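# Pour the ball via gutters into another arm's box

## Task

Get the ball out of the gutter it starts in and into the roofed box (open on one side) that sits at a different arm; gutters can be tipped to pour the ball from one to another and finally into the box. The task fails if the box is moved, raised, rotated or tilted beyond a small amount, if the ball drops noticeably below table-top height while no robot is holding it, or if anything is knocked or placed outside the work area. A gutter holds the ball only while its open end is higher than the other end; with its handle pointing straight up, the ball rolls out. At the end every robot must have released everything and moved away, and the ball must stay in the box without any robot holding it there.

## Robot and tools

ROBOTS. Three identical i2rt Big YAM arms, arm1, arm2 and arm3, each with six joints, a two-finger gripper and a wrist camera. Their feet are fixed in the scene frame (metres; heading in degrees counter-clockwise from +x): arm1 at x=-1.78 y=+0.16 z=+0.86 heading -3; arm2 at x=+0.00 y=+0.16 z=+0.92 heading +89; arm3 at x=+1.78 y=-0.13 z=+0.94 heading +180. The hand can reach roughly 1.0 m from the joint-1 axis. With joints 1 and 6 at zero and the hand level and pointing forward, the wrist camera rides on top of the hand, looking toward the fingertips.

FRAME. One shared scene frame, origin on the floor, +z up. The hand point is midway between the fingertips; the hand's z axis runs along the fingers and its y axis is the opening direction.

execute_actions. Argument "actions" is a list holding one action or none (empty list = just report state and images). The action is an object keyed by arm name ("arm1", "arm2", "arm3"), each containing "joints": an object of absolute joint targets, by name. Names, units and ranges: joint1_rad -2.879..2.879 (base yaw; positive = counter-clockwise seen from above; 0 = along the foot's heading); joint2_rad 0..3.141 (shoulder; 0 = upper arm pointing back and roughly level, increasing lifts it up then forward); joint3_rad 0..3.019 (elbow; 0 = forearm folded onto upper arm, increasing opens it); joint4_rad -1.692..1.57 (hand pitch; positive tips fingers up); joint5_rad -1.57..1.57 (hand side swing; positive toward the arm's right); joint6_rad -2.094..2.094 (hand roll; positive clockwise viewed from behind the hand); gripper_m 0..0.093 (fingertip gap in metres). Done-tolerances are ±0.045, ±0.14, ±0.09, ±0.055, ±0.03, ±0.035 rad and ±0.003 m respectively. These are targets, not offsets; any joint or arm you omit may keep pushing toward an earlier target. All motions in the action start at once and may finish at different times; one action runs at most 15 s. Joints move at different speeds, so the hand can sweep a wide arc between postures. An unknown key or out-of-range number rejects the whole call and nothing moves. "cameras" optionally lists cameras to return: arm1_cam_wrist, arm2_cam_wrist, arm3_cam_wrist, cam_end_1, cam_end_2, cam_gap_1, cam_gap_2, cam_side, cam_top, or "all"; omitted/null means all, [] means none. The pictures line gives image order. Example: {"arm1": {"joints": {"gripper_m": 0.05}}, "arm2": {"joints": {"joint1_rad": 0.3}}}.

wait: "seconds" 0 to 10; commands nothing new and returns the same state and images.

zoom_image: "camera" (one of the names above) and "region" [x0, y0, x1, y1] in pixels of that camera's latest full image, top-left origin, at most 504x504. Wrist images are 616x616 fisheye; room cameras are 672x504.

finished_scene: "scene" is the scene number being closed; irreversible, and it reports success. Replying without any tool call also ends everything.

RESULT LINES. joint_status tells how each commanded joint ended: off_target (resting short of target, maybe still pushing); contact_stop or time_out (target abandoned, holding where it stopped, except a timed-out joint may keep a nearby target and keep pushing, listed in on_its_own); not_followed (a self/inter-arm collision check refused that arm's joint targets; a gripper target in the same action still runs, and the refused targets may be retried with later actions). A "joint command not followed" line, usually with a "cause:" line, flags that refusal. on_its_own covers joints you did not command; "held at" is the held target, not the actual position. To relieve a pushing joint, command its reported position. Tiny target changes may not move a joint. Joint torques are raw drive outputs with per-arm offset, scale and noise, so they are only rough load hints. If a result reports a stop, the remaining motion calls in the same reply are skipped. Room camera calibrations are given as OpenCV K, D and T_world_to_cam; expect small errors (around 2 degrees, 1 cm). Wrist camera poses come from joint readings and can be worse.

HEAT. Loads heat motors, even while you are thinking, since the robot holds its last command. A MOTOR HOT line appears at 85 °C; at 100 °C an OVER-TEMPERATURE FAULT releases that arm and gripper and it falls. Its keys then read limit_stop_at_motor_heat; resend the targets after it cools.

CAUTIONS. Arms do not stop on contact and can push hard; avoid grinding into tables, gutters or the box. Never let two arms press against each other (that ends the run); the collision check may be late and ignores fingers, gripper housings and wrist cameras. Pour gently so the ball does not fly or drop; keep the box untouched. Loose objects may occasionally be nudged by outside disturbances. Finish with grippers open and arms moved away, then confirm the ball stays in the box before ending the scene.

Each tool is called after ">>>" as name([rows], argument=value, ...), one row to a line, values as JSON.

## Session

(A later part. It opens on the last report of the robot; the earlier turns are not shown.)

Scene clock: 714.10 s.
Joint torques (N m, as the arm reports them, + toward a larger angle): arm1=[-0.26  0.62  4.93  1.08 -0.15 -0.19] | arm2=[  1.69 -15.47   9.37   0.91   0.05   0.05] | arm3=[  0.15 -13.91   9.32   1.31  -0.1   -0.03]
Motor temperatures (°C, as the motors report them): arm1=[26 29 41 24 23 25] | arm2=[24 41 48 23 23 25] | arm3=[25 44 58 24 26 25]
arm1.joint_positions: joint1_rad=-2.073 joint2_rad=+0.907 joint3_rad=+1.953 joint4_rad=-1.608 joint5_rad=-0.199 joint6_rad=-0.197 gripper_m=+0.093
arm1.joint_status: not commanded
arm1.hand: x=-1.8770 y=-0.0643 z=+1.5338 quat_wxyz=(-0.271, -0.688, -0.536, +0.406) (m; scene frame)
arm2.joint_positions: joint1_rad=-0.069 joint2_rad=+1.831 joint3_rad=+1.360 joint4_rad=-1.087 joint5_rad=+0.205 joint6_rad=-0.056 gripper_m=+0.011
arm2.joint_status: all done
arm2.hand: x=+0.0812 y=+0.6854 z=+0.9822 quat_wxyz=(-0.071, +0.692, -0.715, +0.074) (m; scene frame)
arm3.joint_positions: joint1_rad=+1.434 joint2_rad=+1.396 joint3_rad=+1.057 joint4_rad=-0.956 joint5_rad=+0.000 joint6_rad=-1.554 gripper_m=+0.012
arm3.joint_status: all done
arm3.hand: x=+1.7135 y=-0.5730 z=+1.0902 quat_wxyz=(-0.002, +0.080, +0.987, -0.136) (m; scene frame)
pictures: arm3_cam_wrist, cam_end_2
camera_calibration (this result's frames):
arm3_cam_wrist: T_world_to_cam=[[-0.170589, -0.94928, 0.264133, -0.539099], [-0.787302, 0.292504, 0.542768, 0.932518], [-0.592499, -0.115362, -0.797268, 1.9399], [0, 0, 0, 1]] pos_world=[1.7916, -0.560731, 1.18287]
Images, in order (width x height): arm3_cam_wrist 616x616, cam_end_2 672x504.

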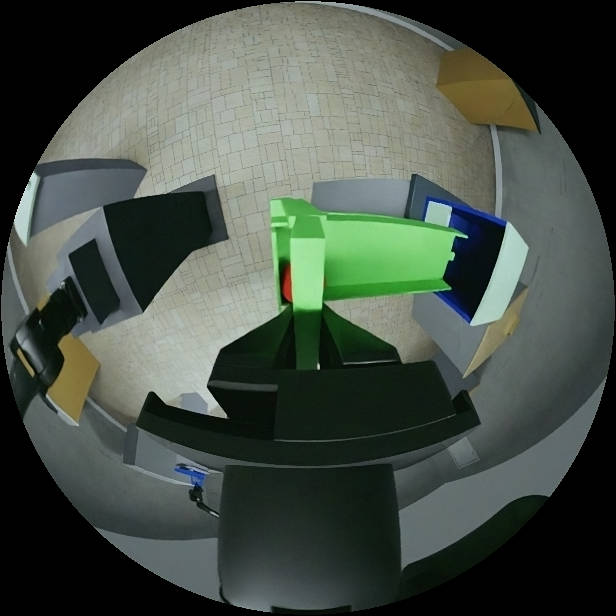

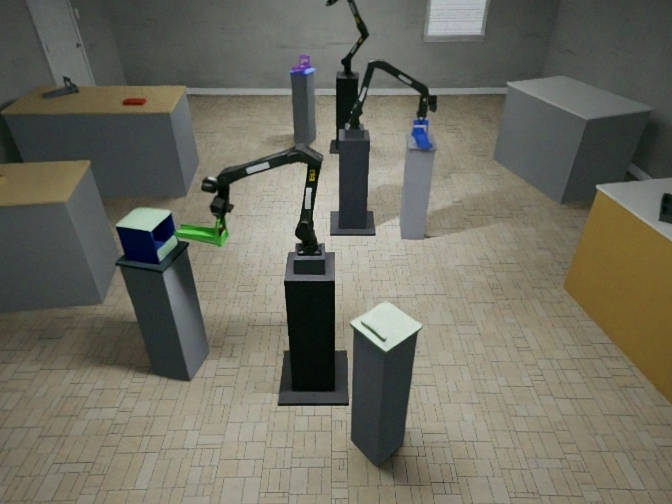

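>>> zoom_image(camera="arm3_cam_wrist", region=[380, 160, 560, 340])

>>> zoom_image(camera="cam_end_2", region=[100, 170, 260, 290])

Region (380, 160, 560, 340) of arm3_cam_wrist's 616x616 image, scaled by 2.800, with more detail than that image has.

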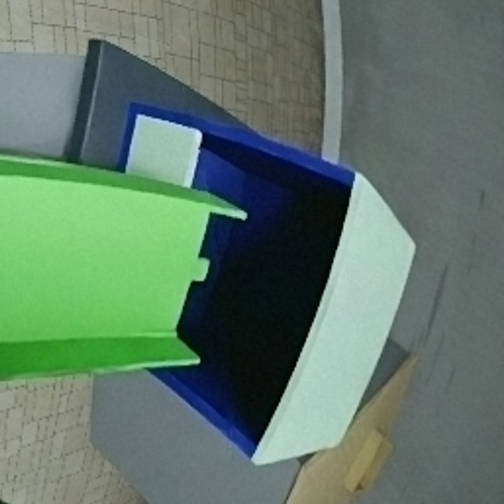

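Region (100, 170, 260, 290) of cam_end_2's 672x504 image, scaled by 3.150, with more detail than that image has; it fills the top 378 rows of this view, and the rest is white.

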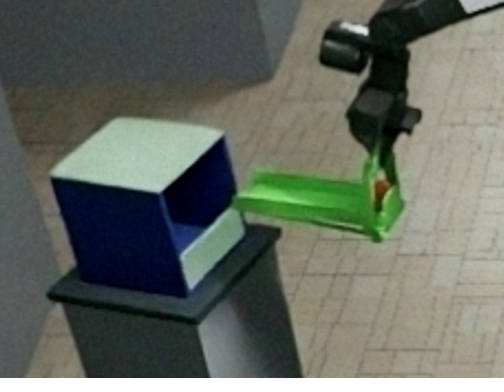

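>>> execute_actions([
  {"arm2":{"joints":{"gripper_m":0.093}},"arm3":{"joints":{"joint1_rad":1.40,"joint2_rad":1.54,"joint3_rad":1.25,"joint4_rad":-0.92}}},
], cameras=["arm2_cam_wrist","arm3_cam_wrist","cam_end_2"])

Scene clock: 767.70 s.
Joint torques (N m, as the arm reports them, + toward a larger angle): arm1=[-0.18  0.63  4.95  1.04 -0.15 -0.2 ] | arm2=[  1.67 -15.     9.37   0.95   0.06   0.05] | arm3=[  0.05 -16.38  12.21   1.34  -0.03  -0.01]
Motor temperatures (°C, as the motors report them): arm1=[26 28 40 24 23 25] | arm2=[24 40 45 23 23 25] | arm3=[25 41 55 24 26 25]
arm1.joint_positions: joint1_rad=-2.073 joint2_rad=+0.907 joint3_rad=+1.953 joint4_rad=-1.608 joint5_rad=-0.199 joint6_rad=-0.197 gripper_m=+0.093
arm1.joint_status: not commanded
arm1.hand: x=-1.8770 y=-0.0643 z=+1.5338 quat_wxyz=(-0.271, -0.688, -0.536, +0.406) (m; scene frame)
arm2.joint_positions: joint1_rad=-0.069 joint2_rad=+1.831 joint3_rad=+1.360 joint4_rad=-1.087 joint5_rad=+0.205 joint6_rad=-0.056 gripper_m=+0.093
arm2.joint_status: all done
arm2.hand: x=+0.0812 y=+0.6854 z=+0.9822 quat_wxyz=(-0.071, +0.692, -0.715, +0.074) (m; scene frame)
arm3.joint_positions: joint1_rad=+1.408 joint2_rad=+1.558 joint3_rad=+1.189 joint4_rad=-0.930 joint5_rad=+0.000 joint6_rad=-1.554 gripper_m=+0.012
arm3.joint_status: all done
arm3.hand: x=+1.6928 y=-0.6275 z=+1.0738 quat_wxyz=(-0.004, +0.093, +0.987, -0.134) (m; scene frame)
pictures: arm2_cam_wrist, arm3_cam_wrist, cam_end_2
camera_calibration (this result's frames):
arm2_cam_wrist: T_world_to_cam=[[0.980982, -0.0315611, 0.191518, -0.245672], [-0.136708, -0.812784, 0.566297, 0.0192084], [0.13779, -0.581709, -0.801641, 1.29976], [0, 0, 0, 1]] pos_world=[0.0645315, 0.763943, 1.07812]
arm3_cam_wrist: T_world_to_cam=[[-0.194893, -0.945591, 0.260526, -0.542766], [-0.779874, 0.310482, 0.543505, 0.938971], [-0.594822, -0.0972521, -0.797953, 1.92423], [0, 0, 0, 1]] pos_world=[1.77107, -0.617632, 1.16652]
Images, in order (width x height): arm2_cam_wrist 616x616, arm3_cam_wrist 616x616, cam_end_2 672x504.

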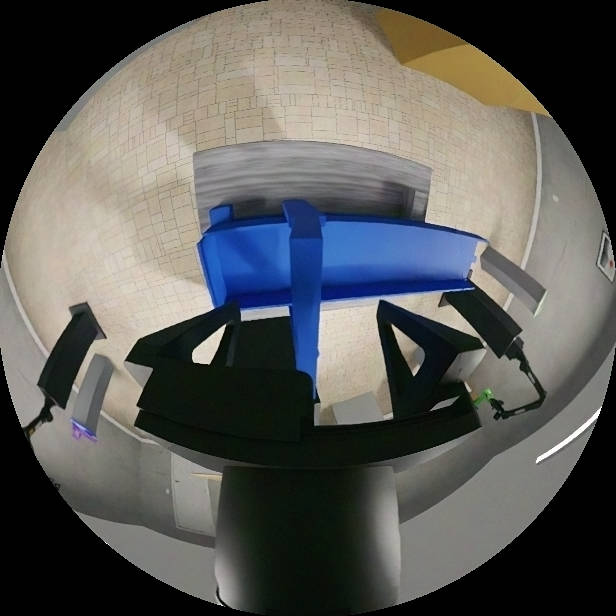

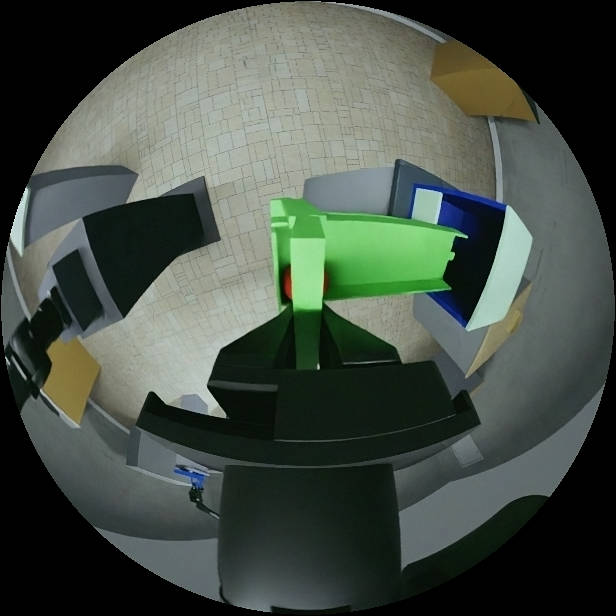

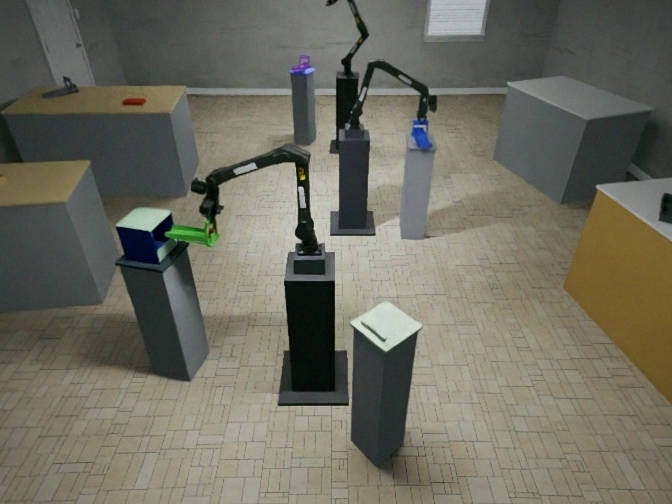

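>>> execute_actions([
  {"arm2":{"joints":{"joint3_rad":1.70,"joint4_rad":-1.4}},"arm3":{"joints":{"joint2_rad":1.64,"joint3_rad":1.39}}},
], cameras=["arm3_cam_wrist","cam_end_2"])

Scene clock: 777.73 s.
Joint torques (N m, as the arm reports them, + toward a larger angle): arm1=[-0.18  0.54  4.94  1.01 -0.15 -0.2 ] | arm2=[  1.7  -16.86  13.15  -0.19   0.05   0.05] | arm3=[ -0.16 -17.21  12.42   1.09  -0.06   0.  ]
Motor temperatures (°C, as the motors report them): arm1=[26 28 40 24 23 25] | arm2=[24 40 45 23 23 25] | arm3=[25 41 58 24 26 25]
arm1.joint_positions: joint1_rad=-2.073 joint2_rad=+0.907 joint3_rad=+1.953 joint4_rad=-1.608 joint5_rad=-0.199 joint6_rad=-0.197 gripper_m=+0.093
arm1.joint_status: not commanded
arm1.hand: x=-1.8770 y=-0.0643 z=+1.5338 quat_wxyz=(-0.271, -0.688, -0.536, +0.406) (m; scene frame)
arm2.joint_positions: joint1_rad=-0.069 joint2_rad=+1.838 joint3_rad=+1.672 joint4_rad=-1.384 joint5_rad=+0.205 joint6_rad=-0.056 gripper_m=+0.093
arm2.joint_status: all done
arm2.hand: x=+0.0849 y=+0.7263 z=+1.0912 quat_wxyz=(-0.074, +0.692, -0.715, +0.071) (m; scene frame)
arm3.joint_positions: joint1_rad=+1.408 joint2_rad=+1.649 joint3_rad=+1.327 joint4_rad=-0.930 joint5_rad=+0.000 joint6_rad=-1.554 gripper_m=+0.012
arm3.joint_status: all done
arm3.hand: x=+1.6840 y=-0.6782 z=+1.0861 quat_wxyz=(-0.006, +0.092, +0.983, -0.157) (m; scene frame)
pictures: arm3_cam_wrist, cam_end_2
camera_calibration (this result's frames):
arm3_cam_wrist: T_world_to_cam=[[-0.193227, -0.93262, 0.304767, -0.637685], [-0.775515, 0.335453, 0.534835, 0.960183], [-0.601033, -0.133006, -0.788079, 1.89938], [0, 0, 0, 1]] pos_world=[1.76301, -0.664185, 1.17767]
Images, in order (width x height): arm3_cam_wrist 616x616, cam_end_2 672x504.

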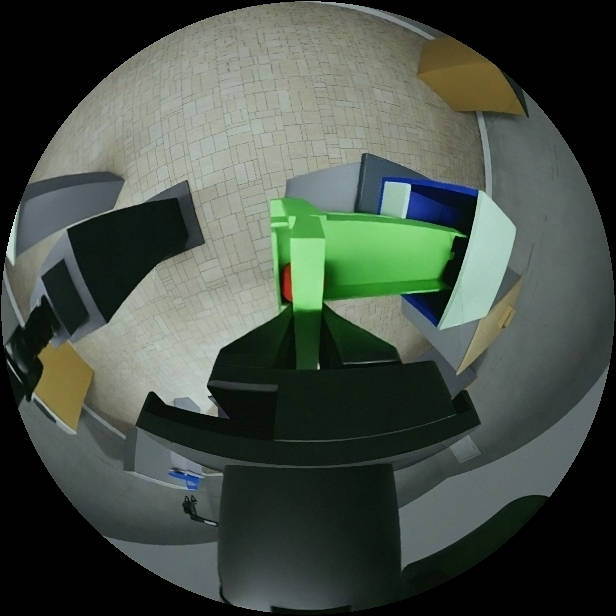

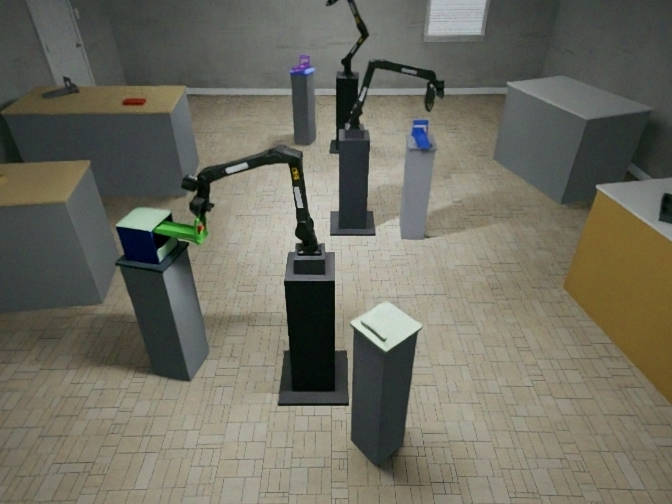

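>>> zoom_image(camera="cam_end_2", region=[100, 170, 260, 290])

>>> zoom_image(camera="arm3_cam_wrist", region=[360, 160, 540, 340])

Region (100, 170, 260, 290) of cam_end_2's 672x504 image, scaled by 3.150, with more detail than that image has; it fills the top 378 rows of this view, and the rest is white.

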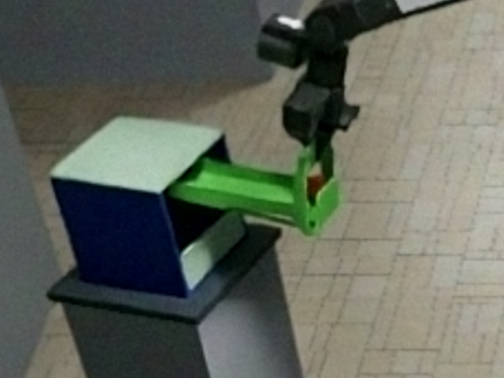

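Region (360, 160, 540, 340) of arm3_cam_wrist's 616x616 image, scaled by 2.800, with more detail than that image has.

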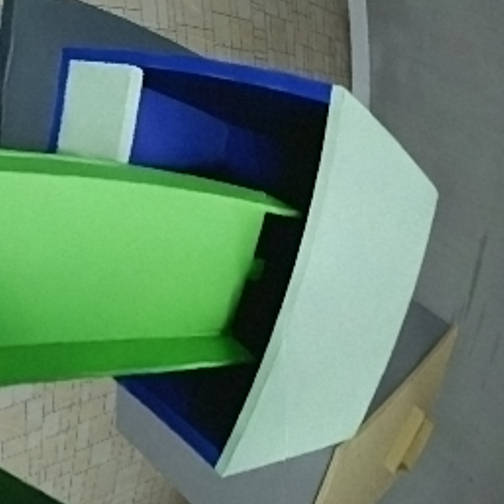

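>>> execute_actions([
  {"arm2":{"joints":{"joint2_rad":0.9}},"arm3":{"joints":{"joint2_rad":1.78,"joint3_rad":1.525,"joint4_rad":-0.985}}},
], cameras=["arm3_cam_wrist","cam_end_2"])

>>> zoom_image(camera="cam_end_2", region=[100, 170, 260, 290])

Scene clock: 795.70 s.
Joint torques (N m, as the arm reports them, + toward a larger angle): arm1=[ 0.06  0.56  4.96  1.05 -0.15 -0.2 ] | arm2=[ 1.65 -1.55  9.55  1.18  0.    0.04] | arm3=[ -0.76 -20.72  12.01   0.61  -0.06  -0.01]
Motor temperatures (°C, as the motors report them): arm1=[26 27 39 24 23 25] | arm2=[24 40 48 23 23 25] | arm3=[25 42 61 24 26 25]
arm1.joint_positions: joint1_rad=-2.073 joint2_rad=+0.907 joint3_rad=+1.953 joint4_rad=-1.608 joint5_rad=-0.199 joint6_rad=-0.197 gripper_m=+0.093
arm1.joint_status: not commanded
arm1.hand: x=-1.8770 y=-0.0643 z=+1.5338 quat_wxyz=(-0.271, -0.688, -0.536, +0.406) (m; scene frame)
arm2.joint_positions: joint1_rad=-0.069 joint2_rad=+0.905 joint3_rad=+1.697 joint4_rad=-1.384 joint5_rad=+0.205 joint6_rad=-0.056 gripper_m=+0.093
arm2.joint_status: all done
arm2.hand: x=+0.0630 y=+0.4697 z=+1.5261 quat_wxyz=(-0.411, +0.577, -0.664, -0.238) (m; scene frame)
arm3.joint_positions: joint1_rad=+1.408 joint2_rad=+1.797 joint3_rad=+1.465 joint4_rad=-0.982 joint5_rad=+0.000 joint6_rad=-1.554 gripper_m=+0.012
arm3.joint_status: all done
arm3.hand: x=+1.6779 y=-0.7156 z=+1.0600 quat_wxyz=(-0.003, +0.093, +0.988, -0.127) (m; scene frame)
pictures: arm3_cam_wrist, cam_end_2
camera_calibration (this result's frames):
arm3_cam_wrist: T_world_to_cam=[[-0.195366, -0.949435, 0.245774, -0.611661], [-0.781327, 0.302143, 0.546112, 0.955936], [-0.592757, -0.0853375, -0.800847, 1.90399], [0, 0, 0, 1]] pos_world=[1.756, -0.70708, 1.15309]
Images, in order (width x height): arm3_cam_wrist 616x616, cam_end_2 672x504.

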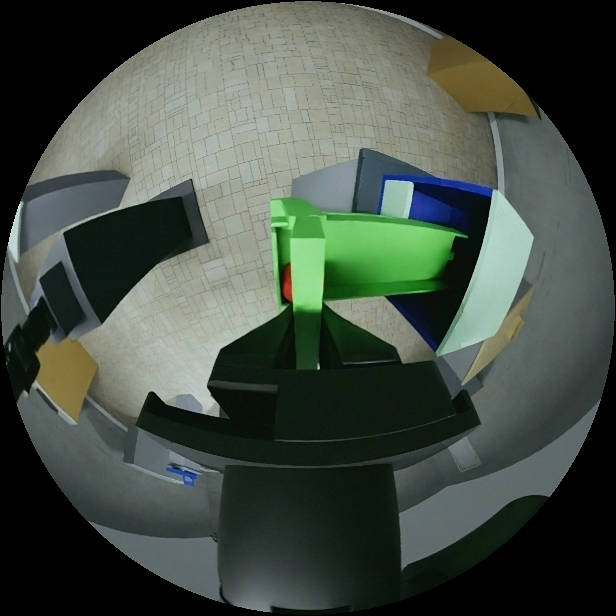

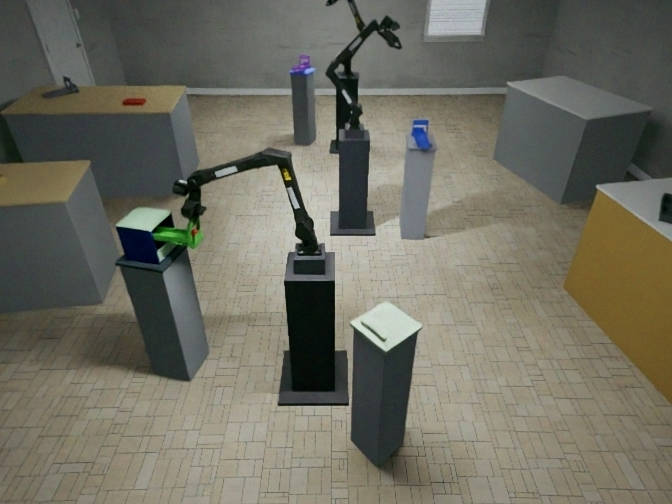

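Region (100, 170, 260, 290) of cam_end_2's 672x504 image, scaled by 3.150, with more detail than that image has; it fills the top 378 rows of this view, and the rest is white.

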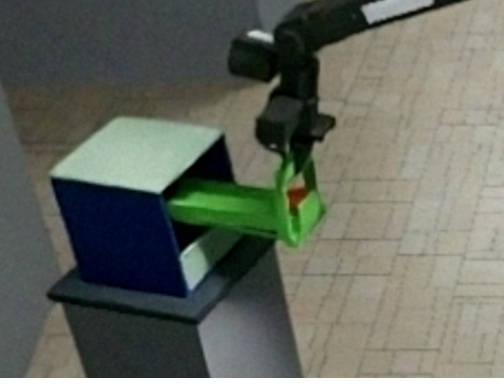

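>>> execute_actions([
  {"arm3":{"joints":{"joint3_rad":1.565}}},
], cameras=[])

>>> execute_actions([
  {"arm3":{"joints":{"joint2_rad":1.82,"joint3_rad":1.615,"joint4_rad":-1.01}}},
], cameras=["cam_end_2"])

Scene clock: 818.07 s.
Joint torques (N m, as the arm reports them, + toward a larger angle): arm1=[-0.05  0.58  4.94  1.03 -0.14 -0.19] | arm2=[ 1.63 -1.97  9.57  1.2  -0.01  0.04] | arm3=[ -0.16 -21.44  12.2    0.56  -0.06  -0.02]
Motor temperatures (°C, as the motors report them): arm1=[26 27 39 24 22 25] | arm2=[24 37 46 23 23 25] | arm3=[25 43 62 24 26 25]
arm1.joint_positions: joint1_rad=-2.073 joint2_rad=+0.907 joint3_rad=+1.953 joint4_rad=-1.608 joint5_rad=-0.199 joint6_rad=-0.197 gripper_m=+0.093
arm1.joint_status: not commanded
arm1.hand: x=-1.8770 y=-0.0643 z=+1.5338 quat_wxyz=(-0.271, -0.688, -0.536, +0.406) (m; scene frame)
arm2.joint_positions: joint1_rad=-0.069 joint2_rad=+0.905 joint3_rad=+1.697 joint4_rad=-1.384 joint5_rad=+0.205 joint6_rad=-0.056 gripper_m=+0.093
arm2.joint_status: not commanded
arm2.hand: x=+0.0630 y=+0.4697 z=+1.5261 quat_wxyz=(-0.411, +0.577, -0.664, -0.238) (m; scene frame)
arm3.joint_positions: joint1_rad=+1.408 joint2_rad=+1.797 joint3_rad=+1.501 joint4_rad=-0.983 joint5_rad=+0.000 joint6_rad=-1.554 gripper_m=+0.012
arm3.joint_status: all done
arm3.hand: x=+1.6757 y=-0.7277 z=+1.0751 quat_wxyz=(-0.005, +0.093, +0.985, -0.143) (m; scene frame)
pictures: none
No camera images: the call's "cameras" was empty. Leave "cameras" out to get every camera's image.

Scene clock: 818.70 s.
Joint torques (N m, as the arm reports them, + toward a larger angle): arm1=[-0.1   0.6   4.97  1.03 -0.16 -0.2 ] | arm2=[ 1.67 -1.99  9.58  1.2   0.    0.04] | arm3=[ -0.34 -20.05  12.65   0.46  -0.06   0.02]
Motor temperatures (°C, as the motors report them): arm1=[26 27 39 24 22 25] | arm2=[24 37 46 23 23 25] | arm3=[25 43 62 24 26 25]
arm1.joint_positions: joint1_rad=-2.073 joint2_rad=+0.907 joint3_rad=+1.953 joint4_rad=-1.608 joint5_rad=-0.199 joint6_rad=-0.197 gripper_m=+0.093
arm1.joint_status: not commanded
arm1.hand: x=-1.8770 y=-0.0643 z=+1.5338 quat_wxyz=(-0.271, -0.688, -0.536, +0.406) (m; scene frame)
arm2.joint_positions: joint1_rad=-0.069 joint2_rad=+0.905 joint3_rad=+1.697 joint4_rad=-1.384 joint5_rad=+0.205 joint6_rad=-0.056 gripper_m=+0.093
arm2.joint_status: not commanded
arm2.hand: x=+0.0630 y=+0.4697 z=+1.5261 quat_wxyz=(-0.411, +0.577, -0.664, -0.238) (m; scene frame)
arm3.joint_positions: joint1_rad=+1.408 joint2_rad=+1.818 joint3_rad=+1.546 joint4_rad=-1.006 joint5_rad=+0.000 joint6_rad=-1.554 gripper_m=+0.012
arm3.joint_status: all done
arm3.hand: x=+1.6739 y=-0.7380 z=+1.0808 quat_wxyz=(-0.005, +0.093, +0.985, -0.144) (m; scene frame)
pictures: cam_end_2
Images, in order (width x height): cam_end_2 672x504.

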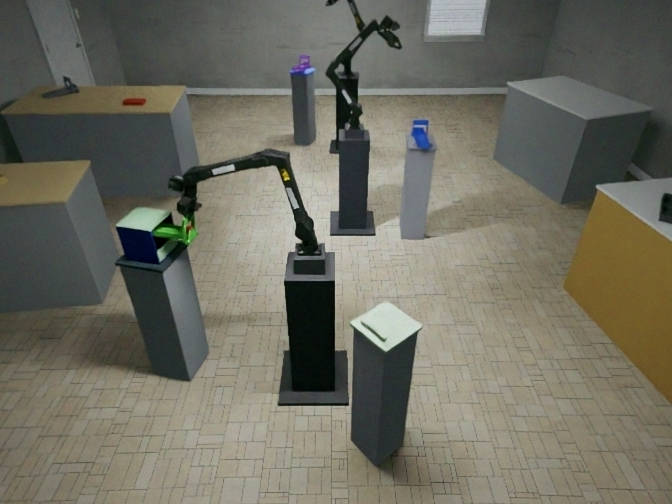

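>>> execute_actions([
  {"arm3":{"joints":{"joint4_rad":-1.19}}},
], cameras=[])

>>> wait(seconds=2)

Scene clock: 832.80 s.
Joint torques (N m, as the arm reports them, + toward a larger angle): arm1=[-0.07  0.52  4.96  1.06 -0.15 -0.19] | arm2=[ 1.66 -1.95  9.58  1.22  0.    0.05] | arm3=[ -0.6  -20.17  12.5    0.16  -0.09  -0.05]
Motor temperatures (°C, as the motors report them): arm1=[26 27 39 24 22 25] | arm2=[24 36 45 23 23 25] | arm3=[25 43 63 24 26 25]
arm1.joint_positions: joint1_rad=-2.073 joint2_rad=+0.907 joint3_rad=+1.953 joint4_rad=-1.608 joint5_rad=-0.199 joint6_rad=-0.197 gripper_m=+0.093
arm1.joint_status: not commanded
arm1.hand: x=-1.8770 y=-0.0643 z=+1.5338 quat_wxyz=(-0.271, -0.688, -0.536, +0.406) (m; scene frame)
arm2.joint_positions: joint1_rad=-0.069 joint2_rad=+0.905 joint3_rad=+1.697 joint4_rad=-1.384 joint5_rad=+0.205 joint6_rad=-0.056 gripper_m=+0.093
arm2.joint_status: not commanded
arm2.hand: x=+0.0630 y=+0.4697 z=+1.5261 quat_wxyz=(-0.411, +0.577, -0.664, -0.238) (m; scene frame)
arm3.joint_positions: joint1_rad=+1.408 joint2_rad=+1.818 joint3_rad=+1.546 joint4_rad=-1.183 joint5_rad=+0.000 joint6_rad=-1.554 gripper_m=+0.012
arm3.joint_status: all done
arm3.hand: x=+1.6811 y=-0.6960 z=+1.0722 quat_wxyz=(+0.002, +0.093, +0.994, -0.056) (m; scene frame)
pictures: none
No camera images: the call's "cameras" was empty. Leave "cameras" out to get every camera's image.

Scene clock: 834.80 s.
Joint torques (N m, as the arm reports them, + toward a larger angle): arm1=[-0.08  0.65  4.97  1.03 -0.15 -0.2 ] | arm2=[ 1.72 -1.94  9.59  1.21 -0.01  0.05] | arm3=[  0.15 -19.41  12.66   0.25  -0.16  -0.04]
Motor temperatures (°C, as the motors report them): arm1=[26 27 39 24 22 25] | arm2=[24 36 45 23 23 25] | arm3=[25 43 63 24 26 25]
arm1.joint_positions: joint1_rad=-2.073 joint2_rad=+0.907 joint3_rad=+1.953 joint4_rad=-1.608 joint5_rad=-0.199 joint6_rad=-0.197 gripper_m=+0.093
arm1.joint_status: not commanded
arm1.hand: x=-1.8770 y=-0.0643 z=+1.5338 quat_wxyz=(-0.271, -0.688, -0.536, +0.406) (m; scene frame)
arm2.joint_positions: joint1_rad=-0.069 joint2_rad=+0.905 joint3_rad=+1.697 joint4_rad=-1.384 joint5_rad=+0.205 joint6_rad=-0.056 gripper_m=+0.093
arm2.joint_status: not commanded
arm2.hand: x=+0.0630 y=+0.4697 z=+1.5261 quat_wxyz=(-0.411, +0.577, -0.664, -0.238) (m; scene frame)
arm3.joint_positions: joint1_rad=+1.408 joint2_rad=+1.818 joint3_rad=+1.548 joint4_rad=-1.185 joint5_rad=+0.000 joint6_rad=-1.554 gripper_m=+0.012
arm3.joint_status: all done
arm3.hand: x=+1.6811 y=-0.6961 z=+1.0727 quat_wxyz=(+0.002, +0.093, +0.994, -0.056) (m; scene frame)
wait: 2.00 s; at rest by 0.27 s
pictures: arm1_cam_wrist, arm2_cam_wrist, arm3_cam_wrist, cam_end_1, cam_end_2, cam_gap_1, cam_gap_2, cam_side, cam_top
camera_calibration (this result's frames):
arm1_cam_wrist: T_world_to_cam=[[-0.956514, 0.282863, 0.0712013, -1.88825], [0.2331, 0.888009, -0.396365, 1.10949], [-0.175344, -0.362531, -0.915328, 1.18016], [0, 0, 0, 1]] pos_world=[-1.85783, -0.0232725, 1.65444]
arm2_cam_wrist: T_world_to_cam=[[0.965221, -0.212322, 0.152536, -0.193403], [-0.147286, -0.923682, -0.353721, 0.990168], [0.215998, 0.318953, -0.92283, 1.36981], [0, 0, 0, 1]] pos_world=[0.0366387, 0.436631, 1.64385]
arm3_cam_wrist: T_world_to_cam=[[-0.197912, -0.97444, 0.106295, -0.459173], [-0.795026, 0.223005, 0.564094, 0.894217], [-0.57338, 0.0271335, -0.81884, 1.98275], [0, 0, 0, 1]] pos_world=[1.75692, -0.70065, 1.16794]
Images, in order (width x height): arm1_cam_wrist 616x616, arm2_cam_wrist 616x616, arm3_cam_wrist 616x616, cam_end_1 672x504, cam_end_2 672x504, cam_gap_1 672x504, cam_gap_2 672x504, cam_side 672x504, cam_top 672x504.

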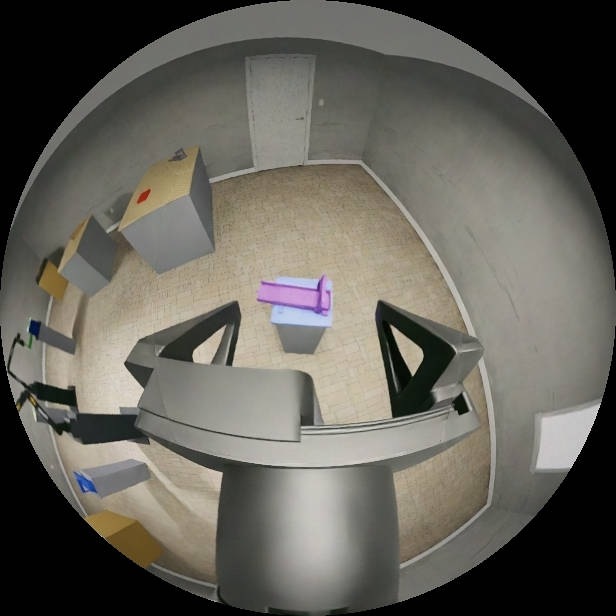

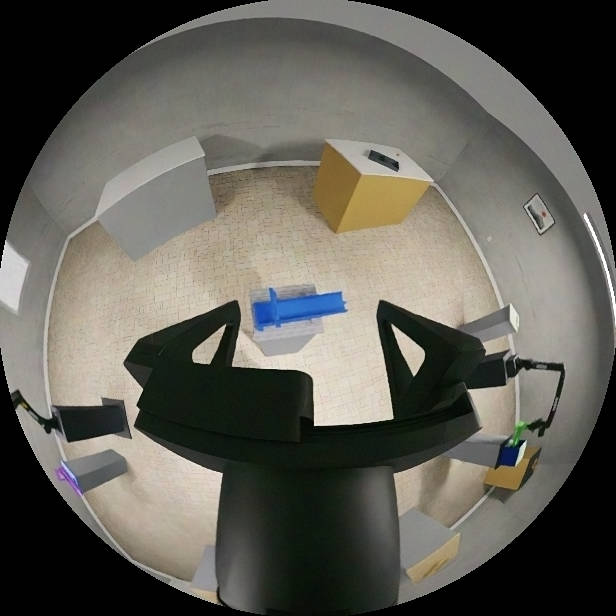

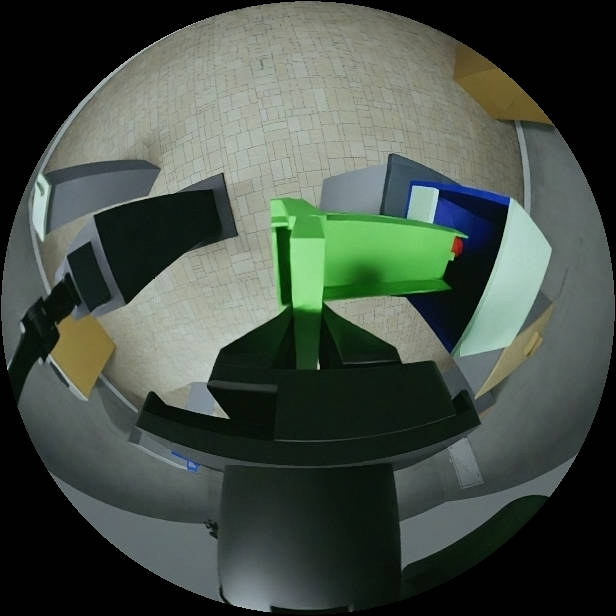

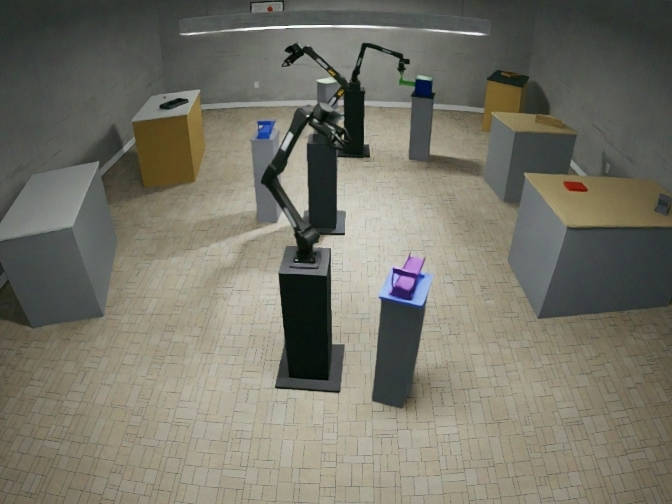

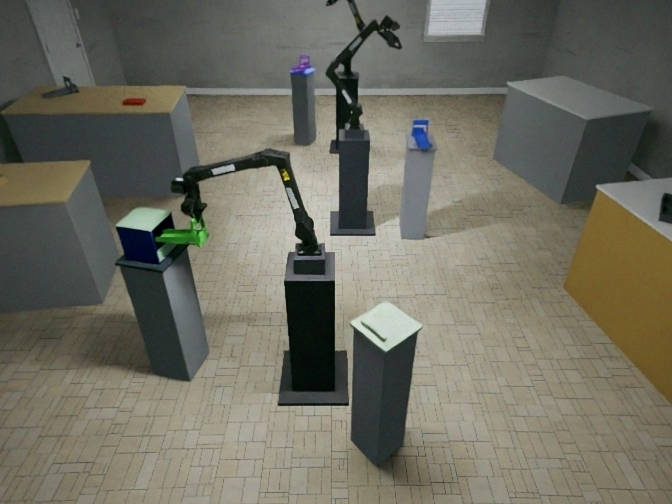

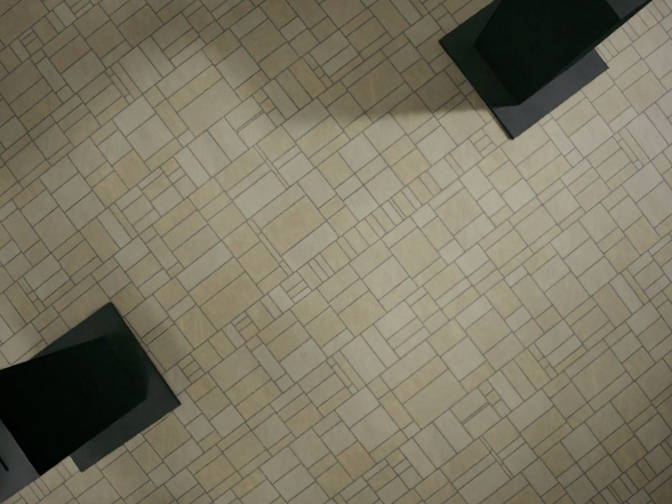

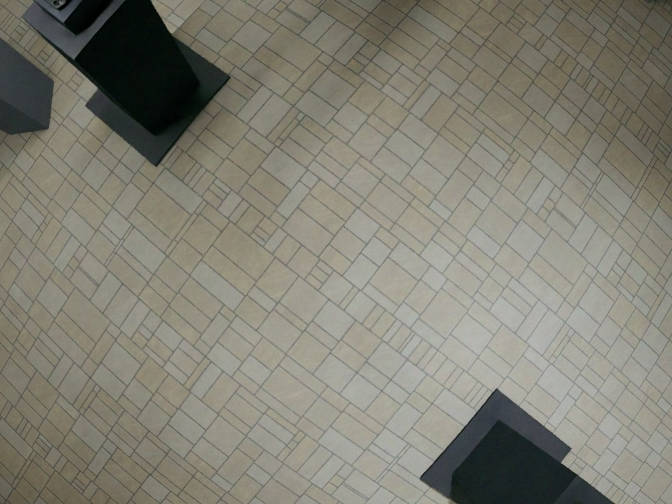

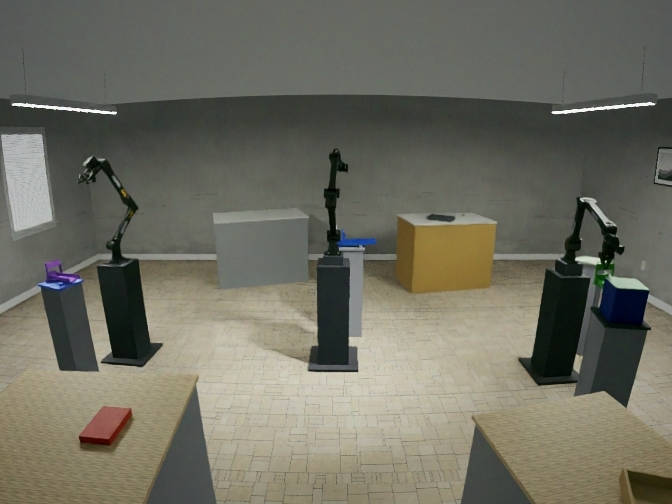

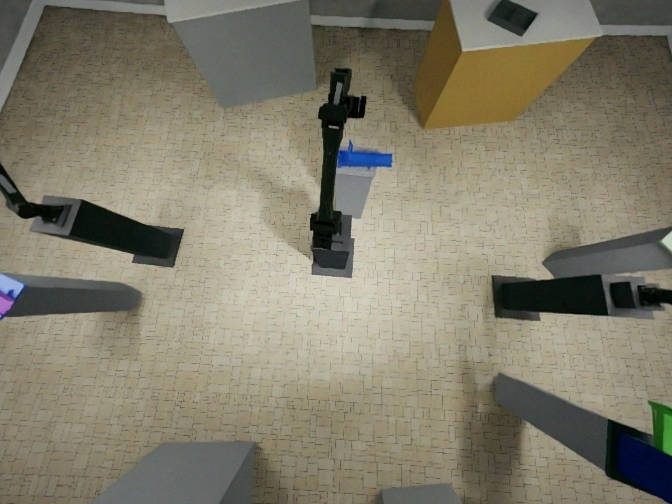

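>>> execute_actions(actions=[])

Scene clock: 852.40 s.
Joint torques (N m, as the arm reports them, + toward a larger angle): arm1=[-0.2   0.64  4.95  1.04 -0.15 -0.2 ] | arm2=[ 1.65 -1.95  9.58  1.2   0.    0.04] | arm3=[ -0.41 -19.5   12.47   0.09  -0.05   0.01]
Motor temperatures (°C, as the motors report them): arm1=[26 26 38 24 22 25] | arm2=[24 36 45 23 23 25] | arm3=[25 42 64 24 26 25]
arm1.joint_positions: joint1_rad=-2.073 joint2_rad=+0.907 joint3_rad=+1.953 joint4_rad=-1.608 joint5_rad=-0.199 joint6_rad=-0.197 gripper_m=+0.093
arm1.joint_status: not commanded
arm1.hand: x=-1.8770 y=-0.0643 z=+1.5338 quat_wxyz=(-0.271, -0.688, -0.536, +0.406) (m; scene frame)
arm2.joint_positions: joint1_rad=-0.069 joint2_rad=+0.905 joint3_rad=+1.697 joint4_rad=-1.384 joint5_rad=+0.205 joint6_rad=-0.056 gripper_m=+0.093
arm2.joint_status: not commanded
arm2.hand: x=+0.0630 y=+0.4697 z=+1.5261 quat_wxyz=(-0.411, +0.577, -0.664, -0.238) (m; scene frame)
arm3.joint_positions: joint1_rad=+1.408 joint2_rad=+1.818 joint3_rad=+1.548 joint4_rad=-1.185 joint5_rad=+0.000 joint6_rad=-1.554 gripper_m=+0.012
arm3.joint_status: all done
arm3.hand: x=+1.6811 y=-0.6961 z=+1.0727 quat_wxyz=(+0.002, +0.093, +0.994, -0.056) (m; scene frame)
pictures: arm1_cam_wrist, arm2_cam_wrist, arm3_cam_wrist, cam_end_1, cam_end_2, cam_gap_1, cam_gap_2, cam_side, cam_top
camera_calibration (this result's frames):
arm1_cam_wrist: T_world_to_cam=[[-0.956514, 0.282863, 0.0712013, -1.88825], [0.2331, 0.888009, -0.396365, 1.10949], [-0.175344, -0.362531, -0.915328, 1.18016], [0, 0, 0, 1]] pos_world=[-1.85783, -0.0232725, 1.65444]
arm2_cam_wrist: T_world_to_cam=[[0.965221, -0.212322, 0.152536, -0.193403], [-0.147286, -0.923682, -0.353721, 0.990168], [0.215998, 0.318953, -0.92283, 1.36981], [0, 0, 0, 1]] pos_world=[0.0366387, 0.436631, 1.64385]
arm3_cam_wrist: T_world_to_cam=[[-0.197912, -0.97444, 0.106295, -0.459173], [-0.795026, 0.223005, 0.564094, 0.894217], [-0.57338, 0.0271335, -0.81884, 1.98275], [0, 0, 0, 1]] pos_world=[1.75692, -0.70065, 1.16794]
Images, in order (width x height): arm1_cam_wrist 616x616, arm2_cam_wrist 616x616, arm3_cam_wrist 616x616, cam_end_1 672x504, cam_end_2 672x504, cam_gap_1 672x504, cam_gap_2 672x504, cam_side 672x504, cam_top 672x504.

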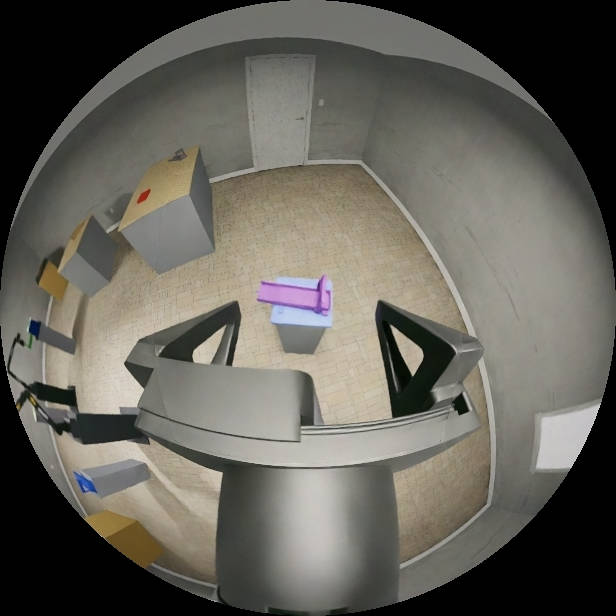

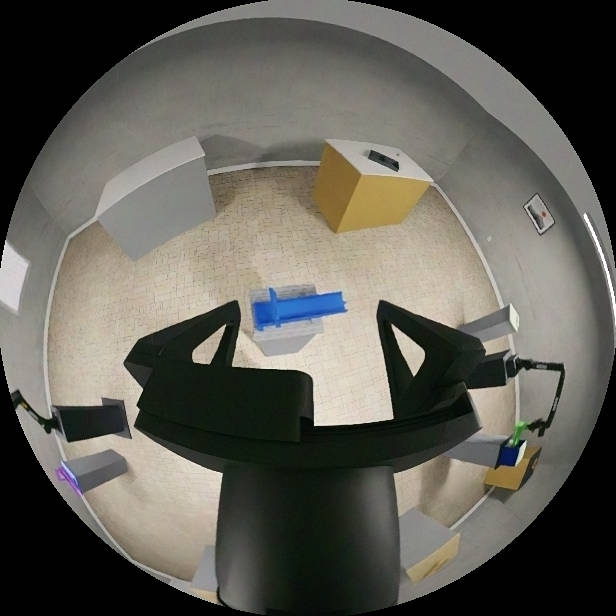

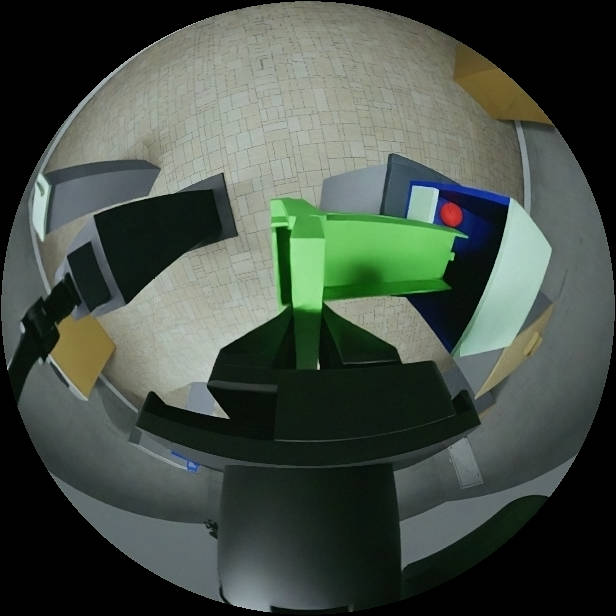

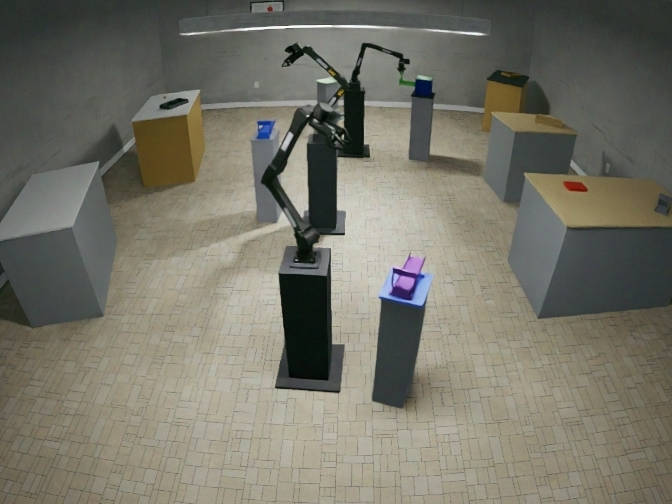

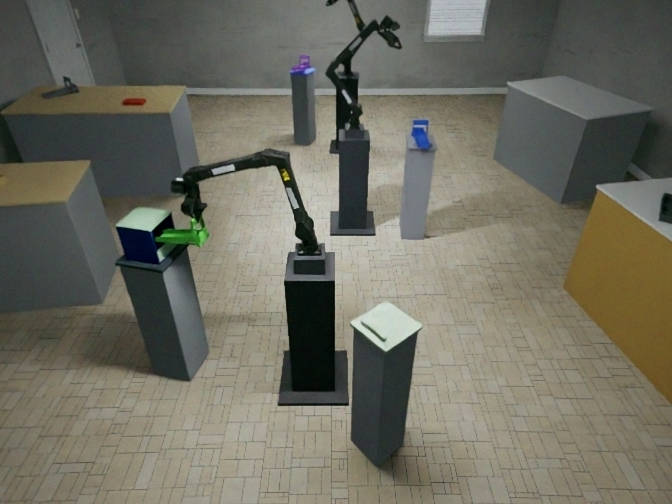

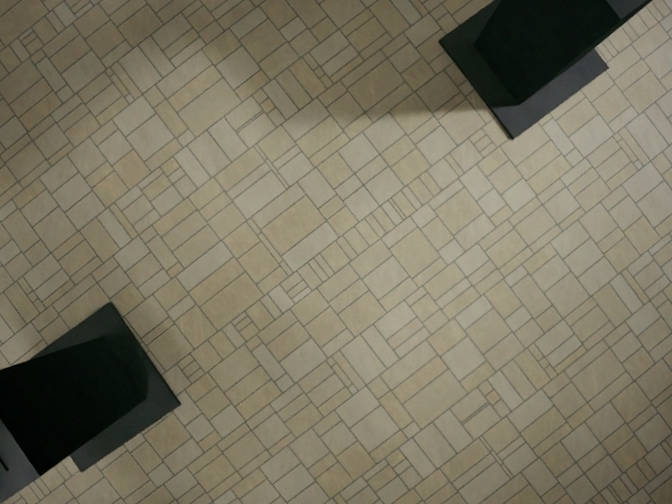

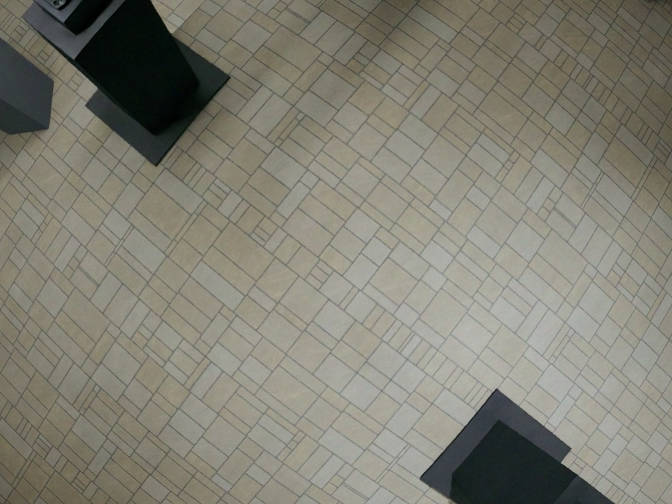

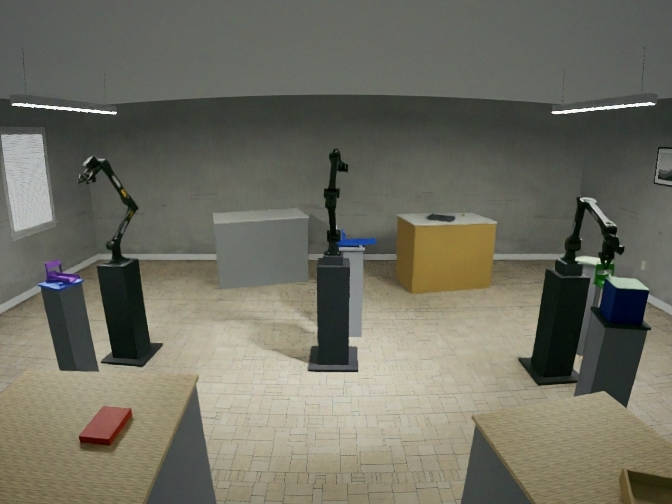

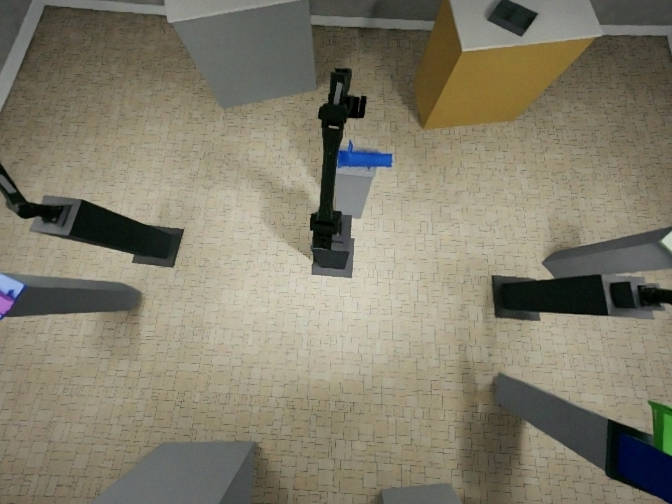

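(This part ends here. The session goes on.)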